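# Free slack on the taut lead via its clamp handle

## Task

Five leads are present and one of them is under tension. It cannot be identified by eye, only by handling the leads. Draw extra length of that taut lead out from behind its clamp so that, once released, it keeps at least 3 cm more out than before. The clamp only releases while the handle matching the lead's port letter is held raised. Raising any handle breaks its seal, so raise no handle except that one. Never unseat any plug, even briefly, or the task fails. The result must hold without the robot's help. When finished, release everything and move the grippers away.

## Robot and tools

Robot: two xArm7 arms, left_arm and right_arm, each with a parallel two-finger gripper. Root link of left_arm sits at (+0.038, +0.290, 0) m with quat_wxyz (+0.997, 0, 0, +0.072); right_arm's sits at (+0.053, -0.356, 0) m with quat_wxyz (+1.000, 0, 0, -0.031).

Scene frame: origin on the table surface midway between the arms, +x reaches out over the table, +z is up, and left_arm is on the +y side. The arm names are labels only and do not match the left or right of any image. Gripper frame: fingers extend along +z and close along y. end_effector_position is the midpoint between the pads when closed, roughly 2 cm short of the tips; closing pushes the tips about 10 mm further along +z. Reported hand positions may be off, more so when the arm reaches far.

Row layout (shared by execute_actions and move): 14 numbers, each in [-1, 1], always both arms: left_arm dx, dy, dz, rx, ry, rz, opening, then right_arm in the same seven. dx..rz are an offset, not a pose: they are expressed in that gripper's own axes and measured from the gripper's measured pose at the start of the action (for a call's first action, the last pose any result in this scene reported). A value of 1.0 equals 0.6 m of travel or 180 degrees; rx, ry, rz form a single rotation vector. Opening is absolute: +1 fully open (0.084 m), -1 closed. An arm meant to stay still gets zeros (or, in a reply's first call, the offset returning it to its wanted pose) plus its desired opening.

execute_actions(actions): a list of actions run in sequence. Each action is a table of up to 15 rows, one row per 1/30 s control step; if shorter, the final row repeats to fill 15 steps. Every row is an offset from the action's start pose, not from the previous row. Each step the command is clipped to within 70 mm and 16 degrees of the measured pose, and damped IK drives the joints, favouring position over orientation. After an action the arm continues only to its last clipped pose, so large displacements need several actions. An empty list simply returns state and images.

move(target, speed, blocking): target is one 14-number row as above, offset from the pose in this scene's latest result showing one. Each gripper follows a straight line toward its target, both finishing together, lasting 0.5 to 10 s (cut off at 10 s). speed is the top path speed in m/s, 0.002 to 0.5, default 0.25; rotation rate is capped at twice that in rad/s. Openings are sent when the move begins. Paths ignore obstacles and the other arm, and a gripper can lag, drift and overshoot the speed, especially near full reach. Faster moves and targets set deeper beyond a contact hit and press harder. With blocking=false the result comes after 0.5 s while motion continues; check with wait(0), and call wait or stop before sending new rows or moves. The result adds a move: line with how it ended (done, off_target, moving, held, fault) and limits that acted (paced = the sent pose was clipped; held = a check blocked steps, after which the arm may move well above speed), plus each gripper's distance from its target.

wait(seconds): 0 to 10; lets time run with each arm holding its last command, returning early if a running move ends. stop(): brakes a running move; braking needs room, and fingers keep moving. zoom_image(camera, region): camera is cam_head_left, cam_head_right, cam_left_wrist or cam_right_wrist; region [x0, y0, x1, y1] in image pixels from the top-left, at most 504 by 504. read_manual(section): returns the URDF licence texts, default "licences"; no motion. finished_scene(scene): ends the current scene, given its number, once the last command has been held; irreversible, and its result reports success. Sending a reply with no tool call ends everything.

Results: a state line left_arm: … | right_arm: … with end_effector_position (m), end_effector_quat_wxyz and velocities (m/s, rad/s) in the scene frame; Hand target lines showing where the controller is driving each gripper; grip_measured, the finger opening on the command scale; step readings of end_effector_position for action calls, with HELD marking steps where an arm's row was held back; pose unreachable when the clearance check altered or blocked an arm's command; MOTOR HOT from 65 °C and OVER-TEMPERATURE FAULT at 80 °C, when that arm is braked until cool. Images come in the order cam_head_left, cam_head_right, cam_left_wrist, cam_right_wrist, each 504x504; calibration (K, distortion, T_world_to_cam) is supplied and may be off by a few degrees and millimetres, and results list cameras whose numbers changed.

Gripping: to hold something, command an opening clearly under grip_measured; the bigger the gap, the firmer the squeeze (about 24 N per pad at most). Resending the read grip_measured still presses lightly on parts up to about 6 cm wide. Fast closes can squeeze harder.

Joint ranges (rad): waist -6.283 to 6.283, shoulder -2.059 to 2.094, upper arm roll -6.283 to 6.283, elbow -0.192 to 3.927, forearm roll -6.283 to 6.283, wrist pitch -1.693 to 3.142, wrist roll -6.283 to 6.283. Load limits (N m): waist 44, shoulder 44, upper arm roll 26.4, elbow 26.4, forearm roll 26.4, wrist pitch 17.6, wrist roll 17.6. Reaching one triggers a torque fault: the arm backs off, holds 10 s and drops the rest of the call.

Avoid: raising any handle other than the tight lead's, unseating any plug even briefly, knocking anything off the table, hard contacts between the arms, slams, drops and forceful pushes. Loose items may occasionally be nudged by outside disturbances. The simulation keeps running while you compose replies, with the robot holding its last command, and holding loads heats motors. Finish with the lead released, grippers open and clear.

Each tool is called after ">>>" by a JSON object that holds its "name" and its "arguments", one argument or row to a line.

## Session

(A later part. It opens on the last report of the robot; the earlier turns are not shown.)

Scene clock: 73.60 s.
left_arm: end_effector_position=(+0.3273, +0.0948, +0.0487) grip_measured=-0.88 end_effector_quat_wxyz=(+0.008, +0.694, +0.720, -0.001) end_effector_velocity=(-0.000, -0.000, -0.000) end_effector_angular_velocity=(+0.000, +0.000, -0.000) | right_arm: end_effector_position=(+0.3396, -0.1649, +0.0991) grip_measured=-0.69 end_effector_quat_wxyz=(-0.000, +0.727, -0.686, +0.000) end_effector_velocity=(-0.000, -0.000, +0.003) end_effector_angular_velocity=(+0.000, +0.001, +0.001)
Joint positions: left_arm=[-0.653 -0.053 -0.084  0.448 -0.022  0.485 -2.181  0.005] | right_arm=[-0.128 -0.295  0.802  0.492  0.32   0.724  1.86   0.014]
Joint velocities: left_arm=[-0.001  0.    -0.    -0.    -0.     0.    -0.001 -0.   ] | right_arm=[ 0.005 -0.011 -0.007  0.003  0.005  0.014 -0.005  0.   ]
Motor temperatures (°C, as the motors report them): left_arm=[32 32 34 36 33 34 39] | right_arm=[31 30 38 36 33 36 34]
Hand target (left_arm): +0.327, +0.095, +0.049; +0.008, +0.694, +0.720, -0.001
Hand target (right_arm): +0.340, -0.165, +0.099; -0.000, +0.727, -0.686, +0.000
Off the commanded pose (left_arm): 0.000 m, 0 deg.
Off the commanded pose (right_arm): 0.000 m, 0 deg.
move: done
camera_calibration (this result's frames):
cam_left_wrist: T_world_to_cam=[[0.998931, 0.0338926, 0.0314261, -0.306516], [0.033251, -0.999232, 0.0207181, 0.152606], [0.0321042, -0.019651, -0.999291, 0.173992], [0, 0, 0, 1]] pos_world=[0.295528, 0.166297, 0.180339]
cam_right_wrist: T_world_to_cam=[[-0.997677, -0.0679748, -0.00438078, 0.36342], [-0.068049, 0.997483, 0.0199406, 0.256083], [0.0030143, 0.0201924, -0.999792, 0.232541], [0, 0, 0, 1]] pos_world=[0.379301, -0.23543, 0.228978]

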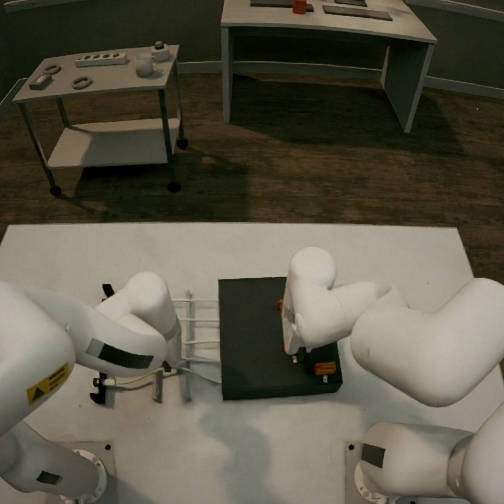

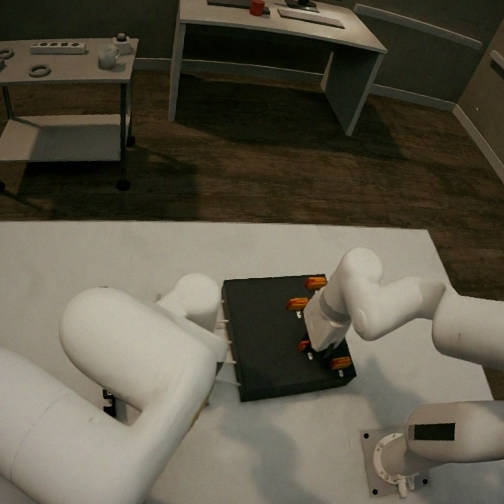

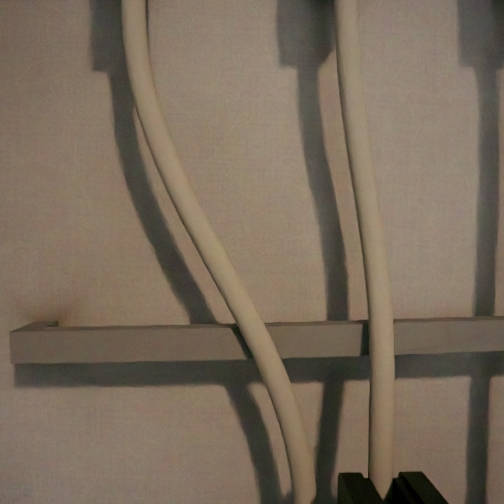

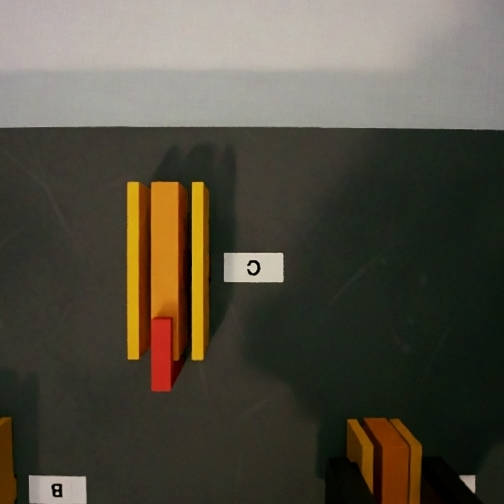

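>>> {"name": "move", "arguments": {
  "target": [0,0,0,0,0,0,-1,0,0.005,0.017,0,0,0,-0.3],
  "speed": 0.03
}}

>>> {"name": "move", "arguments": {
  "target": [0,0,0,0,0,0,-1,0,0,0,0,0,0,-1]
}}

>>> {"name": "wait", "arguments": {
  "seconds": 1
}}

>>> {"name": "move", "arguments": {
  "target": [0,0,0,0,0,0,-1,0,0,-0.015,0,0,0,-1],
  "speed": 0.005
}}

Scene clock: 74.90 s.
left_arm: end_effector_position=(+0.3273, +0.0948, +0.0487) grip_measured=-0.88 end_effector_quat_wxyz=(+0.008, +0.694, +0.720, -0.001) end_effector_velocity=(+0.000, +0.000, +0.000) end_effector_angular_velocity=(-0.000, -0.000, +0.001) | right_arm: end_effector_position=(+0.3366, -0.1650, +0.0892) grip_measured=-0.32 end_effector_quat_wxyz=(-0.001, +0.727, -0.686, +0.000) end_effector_velocity=(-0.000, -0.000, -0.002) end_effector_angular_velocity=(+0.000, -0.001, -0.001)
Joint positions: left_arm=[-0.653 -0.053 -0.084  0.448 -0.022  0.485 -2.181  0.005] | right_arm=[-0.131 -0.272  0.816  0.473  0.314  0.685  1.87   0.03 ]
Joint velocities: left_arm=[ 0.001  0.    -0.     0.    -0.    -0.    -0.    -0.   ] | right_arm=[-0.002  0.006  0.004 -0.003 -0.003 -0.01   0.004  0.   ]
Motor temperatures (°C, as the motors report them): left_arm=[32 32 34 36 33 34 39] | right_arm=[31 30 38 36 33 36 34]
Hand target (left_arm): +0.327, +0.095, +0.049; +0.008, +0.694, +0.720, -0.001
Hand target (right_arm): +0.337, -0.165, +0.089; -0.001, +0.727, -0.686, +0.000
Off the commanded pose (left_arm): 0.000 m, 0 deg.
Off the commanded pose (right_arm): 0.000 m, 0 deg.
move: done
camera_calibration (this result's frames):
cam_left_wrist: T_world_to_cam=[[0.998931, 0.0338925, 0.0314261, -0.306516], [0.0332509, -0.999232, 0.0207181, 0.152606], [0.0321042, -0.019651, -0.999291, 0.173992], [0, 0, 0, 1]] pos_world=[0.295528, 0.166297, 0.180339]
cam_right_wrist: T_world_to_cam=[[-0.99767, -0.0680823, -0.00440773, 0.360391], [-0.0681579, 0.997471, 0.0201756, 0.256192], [0.00302298, 0.020429, -0.999787, 0.222723], [0, 0, 0, 1]] pos_world=[0.37634, -0.235558, 0.219095]

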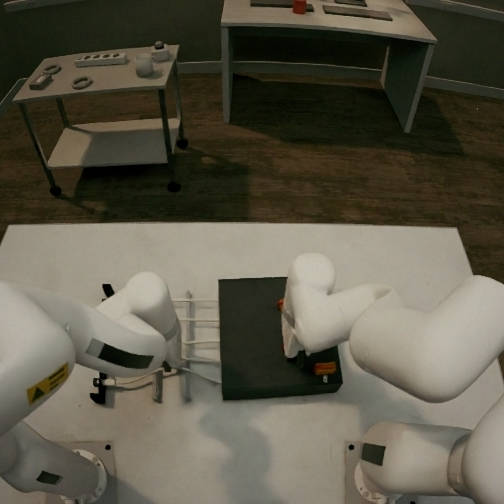

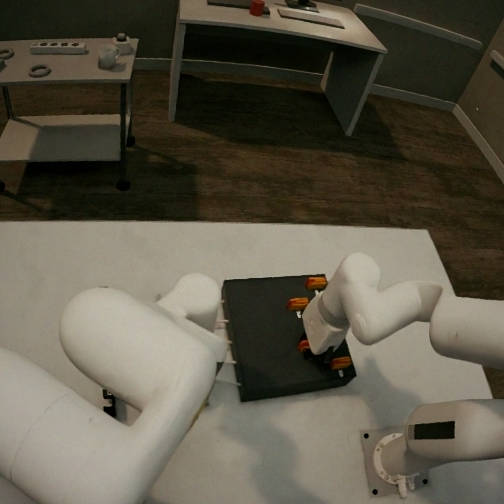

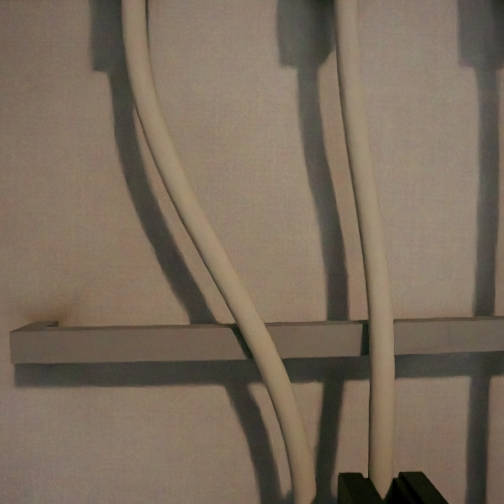

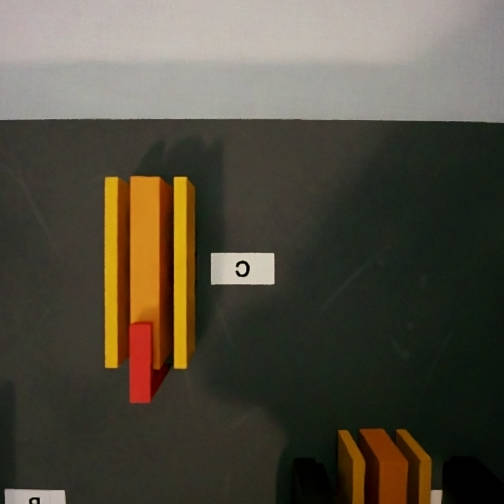

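Scene clock: 75.40 s.
left_arm: end_effector_position=(+0.3273, +0.0948, +0.0487) grip_measured=-0.88 end_effector_quat_wxyz=(+0.008, +0.694, +0.720, -0.001) end_effector_velocity=(+0.000, +0.000, +0.000) end_effector_angular_velocity=(-0.000, -0.001, -0.000) | right_arm: end_effector_position=(+0.3379, -0.1649, +0.0899) grip_measured=-0.76 end_effector_quat_wxyz=(-0.002, +0.727, -0.687, +0.001) end_effector_velocity=(-0.001, -0.000, -0.000) end_effector_angular_velocity=(-0.001, +0.003, -0.001)
Joint positions: left_arm=[-0.653 -0.053 -0.084  0.448 -0.022  0.485 -2.181  0.005] | right_arm=[-0.132 -0.272  0.815  0.474  0.314  0.683  1.87   0.011]
Joint velocities: left_arm=[ 0.    -0.     0.    -0.     0.001 -0.001  0.    -0.   ] | right_arm=[ 0.002 -0.001 -0.002 -0.     0.     0.004  0.001  0.   ]
Motor temperatures (°C, as the motors report them): left_arm=[32 32 34 36 33 34 39] | right_arm=[31 30 38 36 33 36 34]
Hand target (left_arm): +0.327, +0.095, +0.049; +0.008, +0.694, +0.720, -0.001
Hand target (right_arm): +0.337, -0.165, +0.089; -0.001, +0.727, -0.686, +0.000
Off the commanded pose (left_arm): 0.000 m, 0 deg.
Off the commanded pose (right_arm): 0.001 m, 0 deg.
move: done
camera_calibration (this result's frames):
cam_left_wrist: T_world_to_cam=[[0.998931, 0.0338926, 0.031426, -0.306516], [0.033251, -0.999232, 0.0207181, 0.152606], [0.0321041, -0.019651, -0.999291, 0.173992], [0, 0, 0, 1]] pos_world=[0.295528, 0.166297, 0.180339]
cam_right_wrist: T_world_to_cam=[[-0.99772, -0.0670416, -0.00772819, 0.362149], [-0.067193, 0.997512, 0.0213486, 0.255733], [0.00627771, 0.0218192, -0.999742, 0.222512], [0, 0, 0, 1]] pos_world=[0.37711, -0.235673, 0.219794]

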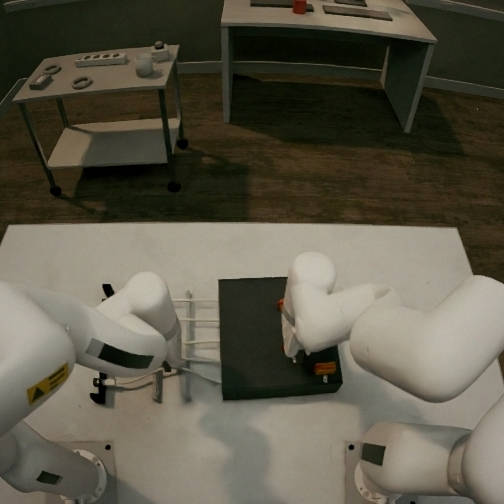

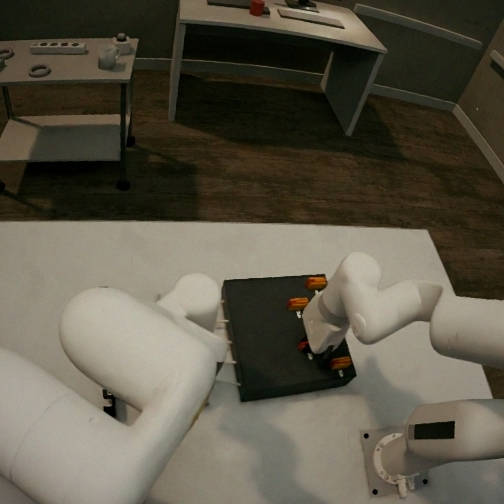

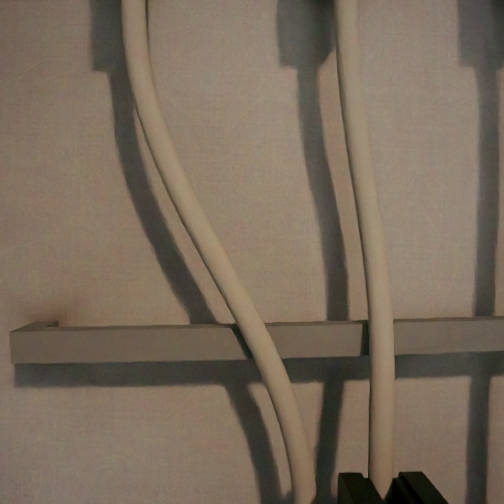

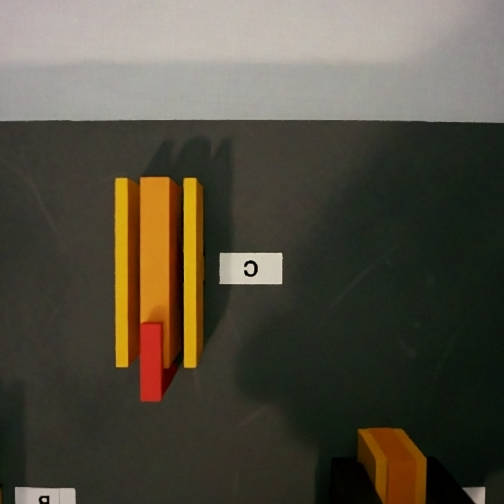

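Scene clock: 76.40 s.
left_arm: end_effector_position=(+0.3273, +0.0948, +0.0487) grip_measured=-0.88 end_effector_quat_wxyz=(+0.008, +0.694, +0.720, -0.001) end_effector_velocity=(-0.000, +0.000, -0.000) end_effector_angular_velocity=(+0.000, +0.001, -0.000) | right_arm: end_effector_position=(+0.3374, -0.1648, +0.0896) grip_measured=-0.76 end_effector_quat_wxyz=(-0.002, +0.727, -0.686, +0.001) end_effector_velocity=(-0.000, +0.000, -0.001) end_effector_angular_velocity=(+0.001, +0.001, +0.000)
Joint positions: left_arm=[-0.653 -0.053 -0.084  0.448 -0.022  0.485 -2.181  0.005] | right_arm=[-0.131 -0.272  0.815  0.473  0.314  0.683  1.87   0.011]
Joint velocities: left_arm=[-0.     0.    -0.    -0.    -0.     0.001  0.    -0.   ] | right_arm=[ 0.001  0.002 -0.    -0.    -0.    -0.002  0.    -0.   ]
Motor temperatures (°C, as the motors report them): left_arm=[32 32 34 36 33 34 39] | right_arm=[31 30 38 36 33 37 34]
Hand target (left_arm): +0.327, +0.095, +0.049; +0.008, +0.694, +0.720, -0.001
Hand target (right_arm): +0.337, -0.165, +0.089; -0.001, +0.727, -0.686, +0.000
Off the commanded pose (left_arm): 0.000 m, 0 deg.
Off the commanded pose (right_arm): 0.001 m, 0 deg.
wait: 1.00 s; at rest by 0.17 s
camera_calibration (this result's frames):
cam_left_wrist: T_world_to_cam=[[0.998931, 0.0338922, 0.0314262, -0.306516], [0.0332507, -0.999232, 0.0207181, 0.152606], [0.0321042, -0.019651, -0.999291, 0.173992], [0, 0, 0, 1]] pos_world=[0.295528, 0.166297, 0.180339]
cam_right_wrist: T_world_to_cam=[[-0.997685, -0.06765, -0.00700524, 0.361474], [-0.0677829, 0.997481, 0.0208843, 0.255921], [0.00557478, 0.0213108, -0.999757, 0.222368], [0, 0, 0, 1]] pos_world=[0.376744, -0.235562, 0.219502]

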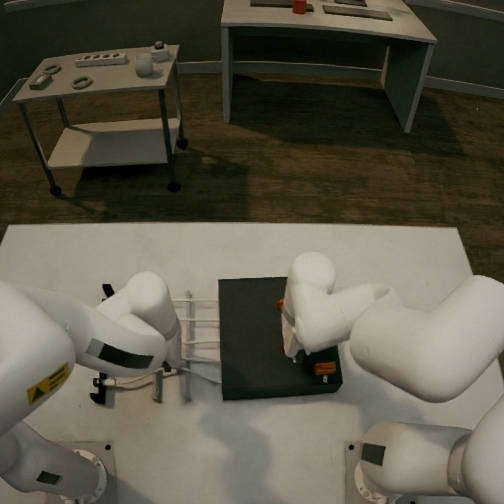

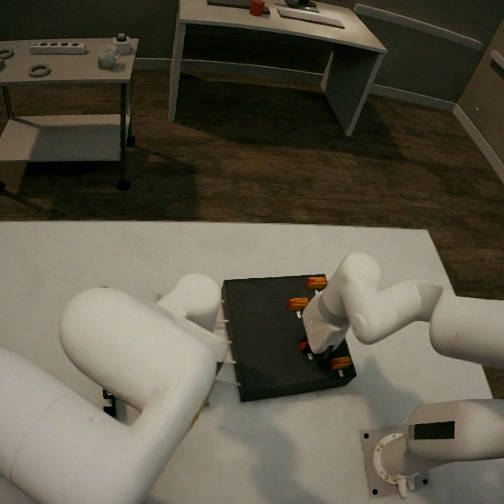

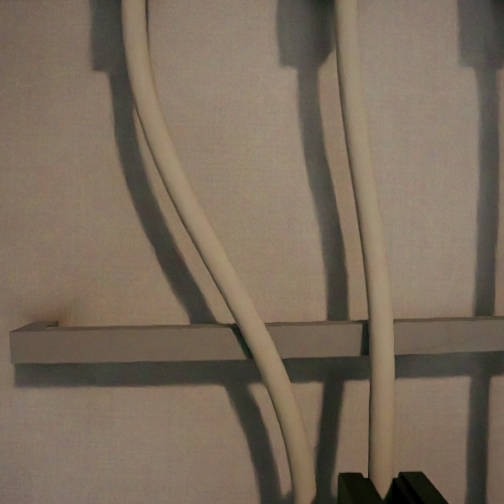

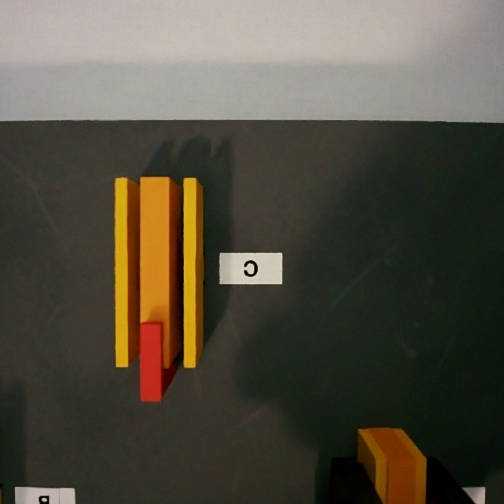

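Scene clock: 78.43 s.
left_arm: end_effector_position=(+0.3273, +0.0948, +0.0487) grip_measured=-0.88 end_effector_quat_wxyz=(+0.008, +0.694, +0.720, -0.001) end_effector_velocity=(+0.000, +0.000, +0.000) end_effector_angular_velocity=(-0.000, +0.000, +0.001) | right_arm: end_effector_position=(+0.3378, -0.1647, +0.0985) grip_measured=-0.76 end_effector_quat_wxyz=(-0.002, +0.727, -0.686, +0.001) end_effector_velocity=(+0.000, -0.000, +0.002) end_effector_angular_velocity=(+0.001, -0.000, -0.001)
Joint positions: left_arm=[-0.653 -0.053 -0.084  0.448 -0.022  0.485 -2.181  0.005] | right_arm=[-0.119 -0.302  0.799  0.483  0.328  0.718  1.858  0.011]
Joint velocities: left_arm=[ 0.    -0.     0.     0.    -0.001  0.    -0.     0.   ] | right_arm=[ 0.004 -0.006 -0.006  0.002  0.002  0.007 -0.002  0.   ]
Motor temperatures (°C, as the motors report them): left_arm=[32 32 34 36 33 34 39] | right_arm=[31 30 38 36 33 37 34]
Hand target (left_arm): +0.327, +0.095, +0.049; +0.008, +0.694, +0.720, -0.001
Hand target (right_arm): +0.337, -0.165, +0.099; -0.002, +0.727, -0.686, +0.001
Off the commanded pose (left_arm): 0.000 m, 0 deg.
Off the commanded pose (right_arm): 0.000 m, 0 deg.
move: done
camera_calibration (this result's frames):
cam_left_wrist: T_world_to_cam=[[0.998931, 0.0338926, 0.0314256, -0.306516], [0.033251, -0.999232, 0.0207176, 0.152607], [0.0321036, -0.0196506, -0.999291, 0.173992], [0, 0, 0, 1]] pos_world=[0.295528, 0.166297, 0.180339]
cam_right_wrist: T_world_to_cam=[[-0.997674, -0.0676163, -0.00865925, 0.362107], [-0.0677865, 0.997476, 0.0211491, 0.255635], [0.00720737, 0.0216869, -0.999739, 0.230767], [0, 0, 0, 1]] pos_world=[0.37693, -0.23551, 0.228436]

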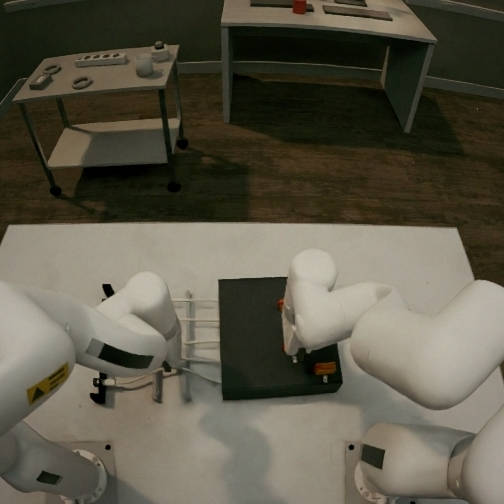

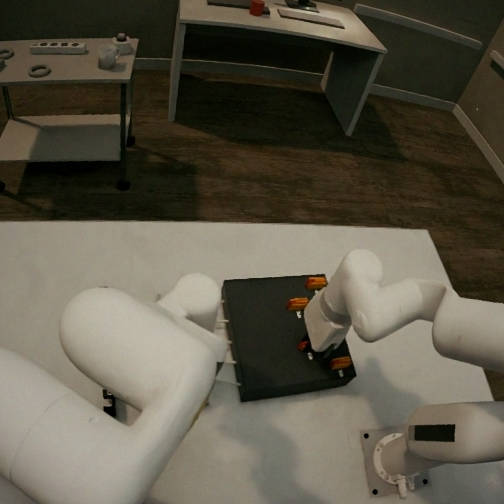

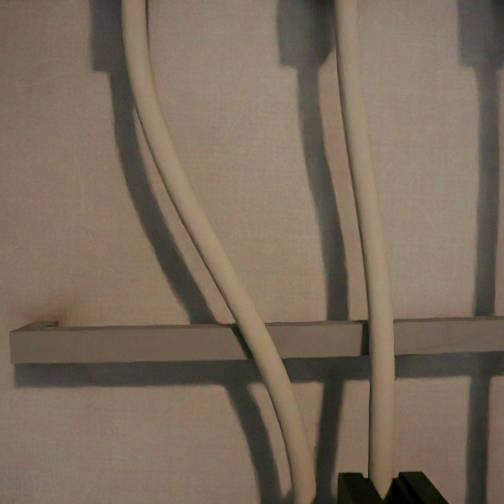

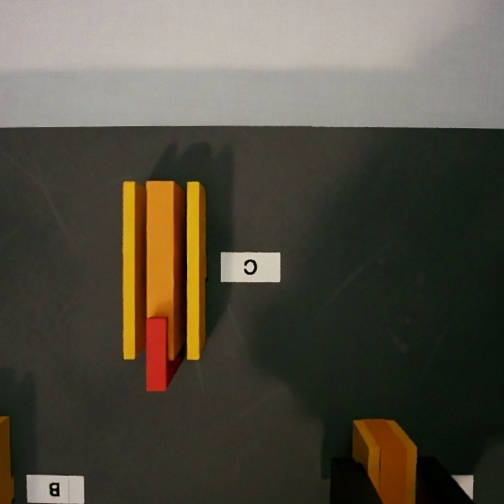

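>>> {"name": "move", "arguments": {
  "target": [0,0,0.012,0,0,0,-0.5,0,-0.002,0.016,0,0,0,-0.3],
  "speed": 0.03
}}

>>> {"name": "move", "arguments": {
  "target": [0,0,0,0,0,0,-0.5,0,0,0,0,0,0,-1]
}}

>>> {"name": "move", "arguments": {
  "target": [0,0,0,0,0,0,-0.5,0,0,-0.008,0,0,0,-1],
  "speed": 0.005
}}

>>> {"name": "move", "arguments": {
  "target": [0,0,0,0,0,0,-0.5,0.012,0,0,0,0,0,-1],
  "speed": 0.01
}}

Scene clock: 79.87 s.
left_arm: end_effector_position=(+0.3276, +0.0946, +0.0419) grip_measured=-0.52 end_effector_quat_wxyz=(+0.008, +0.694, +0.720, -0.001) end_effector_velocity=(-0.000, -0.000, -0.002) end_effector_angular_velocity=(+0.001, +0.000, -0.001) | right_arm: end_effector_position=(+0.3389, -0.1646, +0.0893) grip_measured=-0.32 end_effector_quat_wxyz=(-0.003, +0.727, -0.686, +0.001) end_effector_velocity=(+0.001, +0.001, -0.002) end_effector_angular_velocity=(-0.001, -0.004, +0.003)
Joint positions: left_arm=[-0.654 -0.029 -0.083  0.446 -0.018  0.459 -2.184  0.021] | right_arm=[-0.134 -0.266  0.817  0.476  0.309  0.678  1.873  0.03 ]
Joint velocities: left_arm=[-0.     0.008 -0.    -0.001  0.002 -0.008 -0.001 -0.   ] | right_arm=[-0.006  0.012  0.007 -0.001 -0.01  -0.015  0.006  0.   ]
Motor temperatures (°C, as the motors report them): left_arm=[32 32 34 36 33 34 39] | right_arm=[31 30 38 36 33 37 34]
Hand target (left_arm): +0.327, +0.095, +0.042; +0.008, +0.694, +0.720, -0.001
Hand target (right_arm): +0.339, -0.165, +0.089; -0.003, +0.727, -0.686, +0.001
Off the commanded pose (left_arm): 0.000 m, 0 deg.
Off the commanded pose (right_arm): 0.000 m, 0 deg.
move: done
camera_calibration (this result's frames):
cam_left_wrist: T_world_to_cam=[[0.998905, 0.0341518, 0.0319608, -0.306643], [0.0334873, -0.999216, 0.0211002, 0.152489], [0.0326564, -0.0200068, -0.999266, 0.167052], [0, 0, 0, 1]] pos_world=[0.295746, 0.166184, 0.173513]
cam_right_wrist: T_world_to_cam=[[-0.99766, -0.0678356, -0.0085574, 0.363055], [-0.0680058, 0.997454, 0.021483, 0.255784], [0.0070783, 0.0220147, -0.999733, 0.221637], [0, 0, 0, 1]] pos_world=[0.378032, -0.235384, 0.21919]

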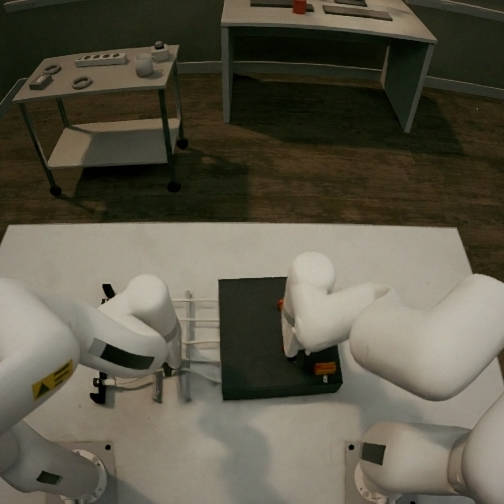

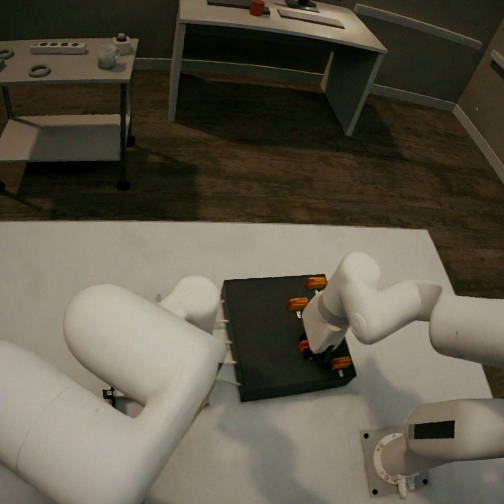

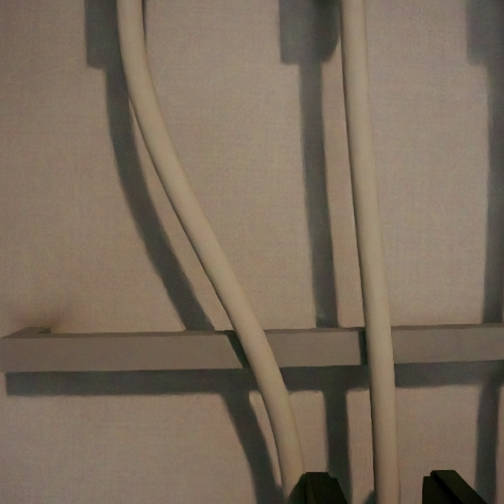

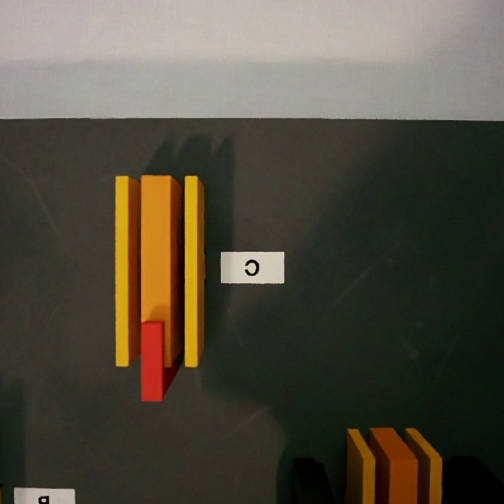

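Scene clock: 80.37 s.
left_arm: end_effector_position=(+0.3276, +0.0946, +0.0419) grip_measured=-0.52 end_effector_quat_wxyz=(+0.008, +0.694, +0.720, -0.001) end_effector_velocity=(+0.000, +0.000, -0.000) end_effector_angular_velocity=(-0.000, +0.000, +0.001) | right_arm: end_effector_position=(+0.3388, -0.1646, +0.0891) grip_measured=-0.76 end_effector_quat_wxyz=(-0.002, +0.727, -0.686, +0.001) end_effector_velocity=(-0.000, +0.001, +0.000) end_effector_angular_velocity=(+0.000, -0.001, +0.001)
Joint positions: left_arm=[-0.654 -0.029 -0.083  0.446 -0.018  0.459 -2.184  0.021] | right_arm=[-0.135 -0.266  0.817  0.475  0.309  0.678  1.872  0.011]
Joint velocities: left_arm=[ 0.     0.     0.001  0.    -0.    -0.    -0.    -0.   ] | right_arm=[ 0.002 -0.001  0.001  0.     0.    -0.     0.001 -0.   ]
Motor temperatures (°C, as the motors report them): left_arm=[32 32 34 36 33 34 39] | right_arm=[31 30 38 36 33 37 34]
Hand target (left_arm): +0.328, +0.095, +0.042; +0.008, +0.694, +0.720, -0.001
Hand target (right_arm): +0.339, -0.165, +0.089; -0.003, +0.727, -0.686, +0.001
Off the commanded pose (left_arm): 0.000 m, 0 deg.
Off the commanded pose (right_arm): 0.000 m, 0 deg.
move: done
camera_calibration (this result's frames):
cam_left_wrist: T_world_to_cam=[[0.998906, 0.0341442, 0.0319523, -0.306636], [0.03348, -0.999217, 0.0210944, 0.152492], [0.0326475, -0.0200015, -0.999267, 0.167046], [0, 0, 0, 1]] pos_world=[0.295742, 0.166183, 0.173505]
cam_right_wrist: T_world_to_cam=[[-0.99764, -0.0681537, -0.00833218, 0.362865], [-0.0683184, 0.997434, 0.0214003, 0.255895], [0.00685229, 0.021919, -0.999736, 0.221567], [0, 0, 0, 1]] pos_world=[0.377973, -0.235364, 0.219056]

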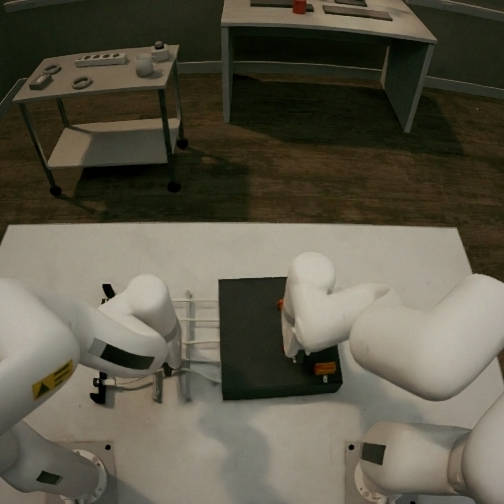

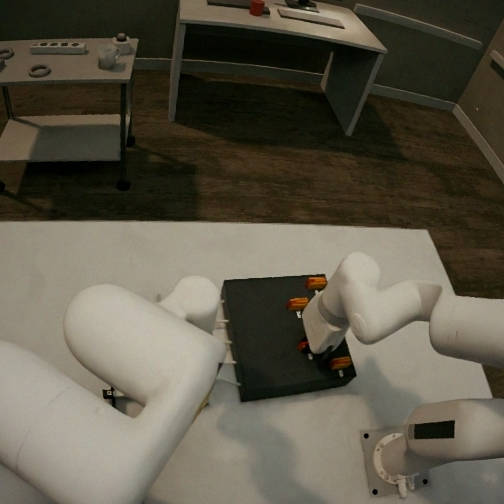

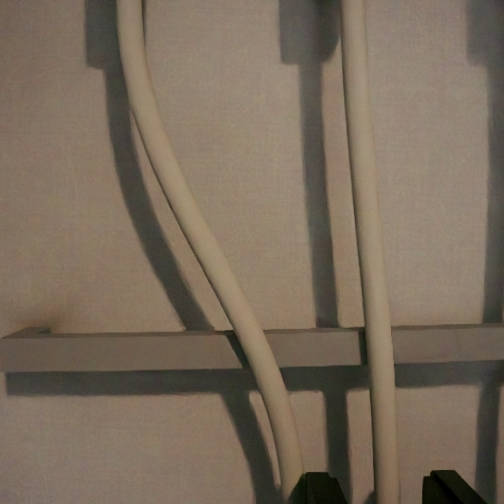

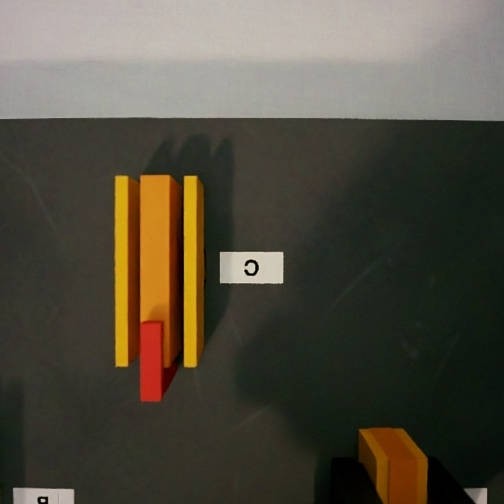

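Scene clock: 81.53 s.
left_arm: end_effector_position=(+0.3276, +0.0946, +0.0419) grip_measured=-0.52 end_effector_quat_wxyz=(+0.008, +0.694, +0.720, -0.001) end_effector_velocity=(-0.000, -0.000, +0.000) end_effector_angular_velocity=(-0.000, -0.000, -0.001) | right_arm: end_effector_position=(+0.3387, -0.1649, +0.0936) grip_measured=-0.76 end_effector_quat_wxyz=(-0.002, +0.727, -0.686, +0.001) end_effector_velocity=(+0.000, +0.000, +0.002) end_effector_angular_velocity=(-0.000, -0.001, -0.000)
Joint positions: left_arm=[-0.654 -0.029 -0.083  0.446 -0.018  0.459 -2.184  0.021] | right_arm=[-0.129 -0.282  0.808  0.48   0.317  0.698  1.865  0.011]
Joint velocities: left_arm=[ 0.    -0.    -0.001  0.     0.    -0.    -0.    -0.   ] | right_arm=[ 0.002 -0.007 -0.003  0.002  0.003  0.007 -0.002 -0.   ]
Motor temperatures (°C, as the motors report them): left_arm=[32 32 34 36 33 34 39] | right_arm=[31 30 38 36 33 37 34]
Hand target (left_arm): +0.328, +0.095, +0.042; +0.008, +0.694, +0.720, -0.001
Hand target (right_arm): +0.339, -0.165, +0.094; -0.002, +0.727, -0.686, +0.001
Off the commanded pose (left_arm): 0.000 m, 0 deg.
Off the commanded pose (right_arm): 0.000 m, 0 deg.
move: done
camera_calibration (this result's frames):
cam_left_wrist: T_world_to_cam=[[0.998906, 0.0341445, 0.0319522, -0.306636], [0.0334804, -0.999217, 0.0210944, 0.152491], [0.0326474, -0.0200016, -0.999267, 0.167046], [0, 0, 0, 1]] pos_world=[0.295742, 0.166183, 0.173505]
cam_right_wrist: T_world_to_cam=[[-0.997685, -0.0675379, -0.00798942, 0.362936], [-0.067693, 0.997484, 0.0210756, 0.25596], [0.00654591, 0.0215676, -0.999746, 0.226084], [0, 0, 0, 1]] pos_world=[0.377943, -0.23568, 0.223532]

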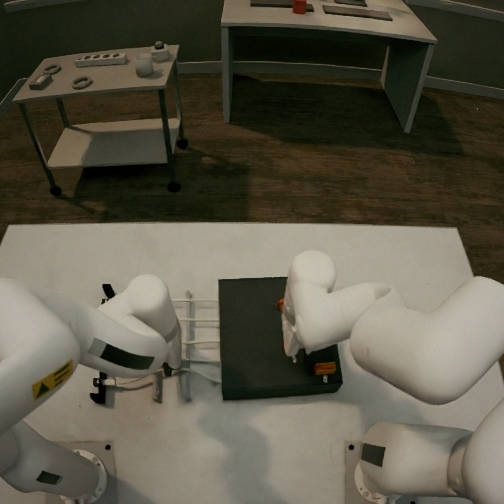

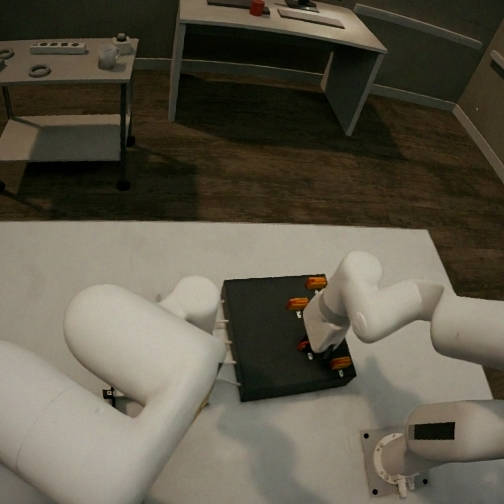

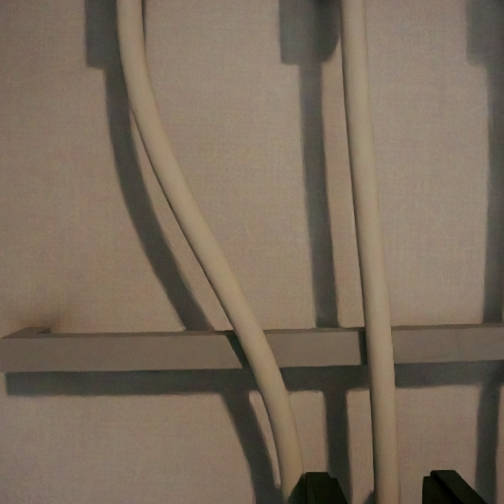

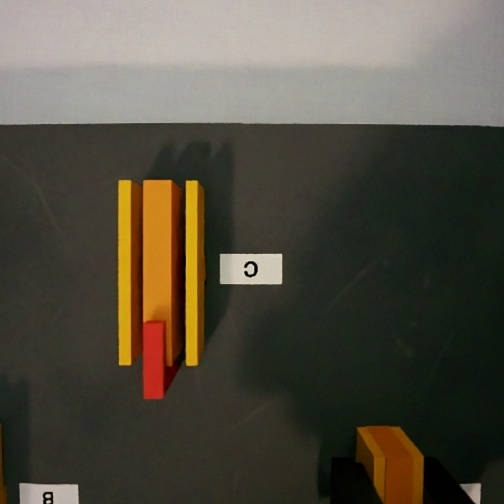

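Scene clock: 82.63 s.
left_arm: end_effector_position=(+0.3276, +0.0946, +0.0419) grip_measured=-0.52 end_effector_quat_wxyz=(+0.008, +0.694, +0.720, -0.001) end_effector_velocity=(-0.000, +0.000, -0.000) end_effector_angular_velocity=(+0.001, +0.001, +0.000) | right_arm: end_effector_position=(+0.3392, -0.1715, +0.0939) grip_measured=-0.76 end_effector_quat_wxyz=(-0.002, +0.728, -0.686, +0.001) end_effector_velocity=(-0.000, -0.001, -0.000) end_effector_angular_velocity=(-0.000, +0.001, -0.000)
Joint positions: left_arm=[-0.654 -0.029 -0.083  0.446 -0.018  0.459 -2.184  0.021] | right_arm=[-0.129 -0.295  0.794  0.469  0.325  0.7    1.841  0.011]
Joint velocities: left_arm=[ 0.001  0.    -0.    -0.     0.     0.001 -0.    -0.   ] | right_arm=[-0.001 -0.001 -0.002 -0.002  0.001  0.    -0.003  0.   ]
Motor temperatures (°C, as the motors report them): left_arm=[32 32 34 37 33 34 39] | right_arm=[31 30 38 36 33 37 34]
Hand target (left_arm): +0.328, +0.095, +0.042; +0.008, +0.694, +0.720, -0.001
Hand target (right_arm): +0.339, -0.172, +0.094; -0.002, +0.727, -0.686, +0.001
Off the commanded pose (left_arm): 0.000 m, 0 deg.
Off the commanded pose (right_arm): 0.001 m, 0 deg.
move: done
camera_calibration (this result's frames):
cam_left_wrist: T_world_to_cam=[[0.998906, 0.0341445, 0.0319523, -0.306636], [0.0334804, -0.999217, 0.0210944, 0.152491], [0.0326475, -0.0200016, -0.999267, 0.167046], [0, 0, 0, 1]] pos_world=[0.295742, 0.166183, 0.173505]
cam_right_wrist: T_world_to_cam=[[-0.997586, -0.0689081, -0.00864729, 0.362734], [-0.0690774, 0.997388, 0.0211017, 0.263], [0.00717063, 0.021648, -0.99974, 0.226318], [0, 0, 0, 1]] pos_world=[0.378402, -0.242217, 0.223846]

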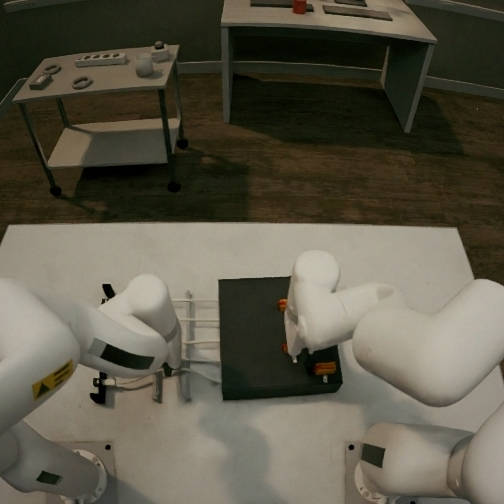

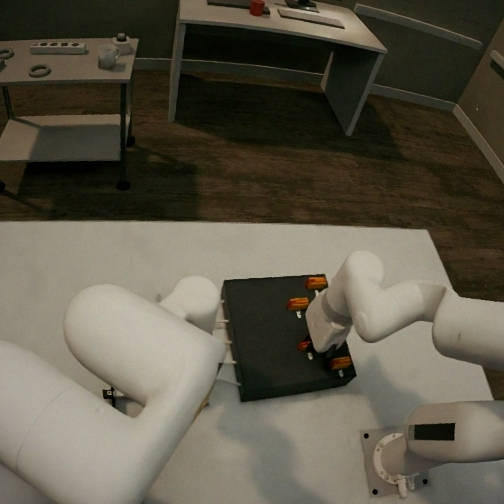

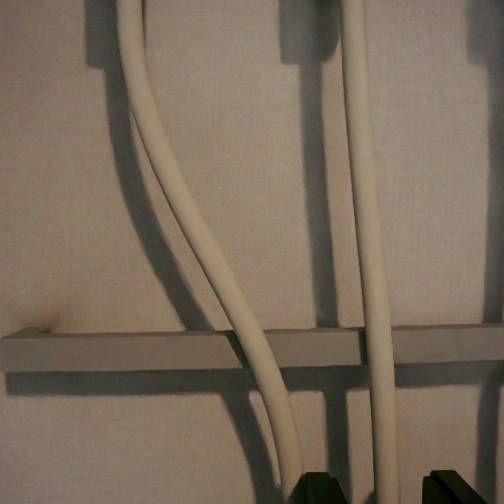

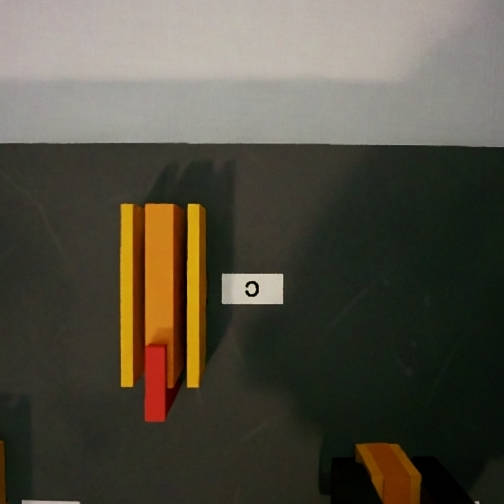

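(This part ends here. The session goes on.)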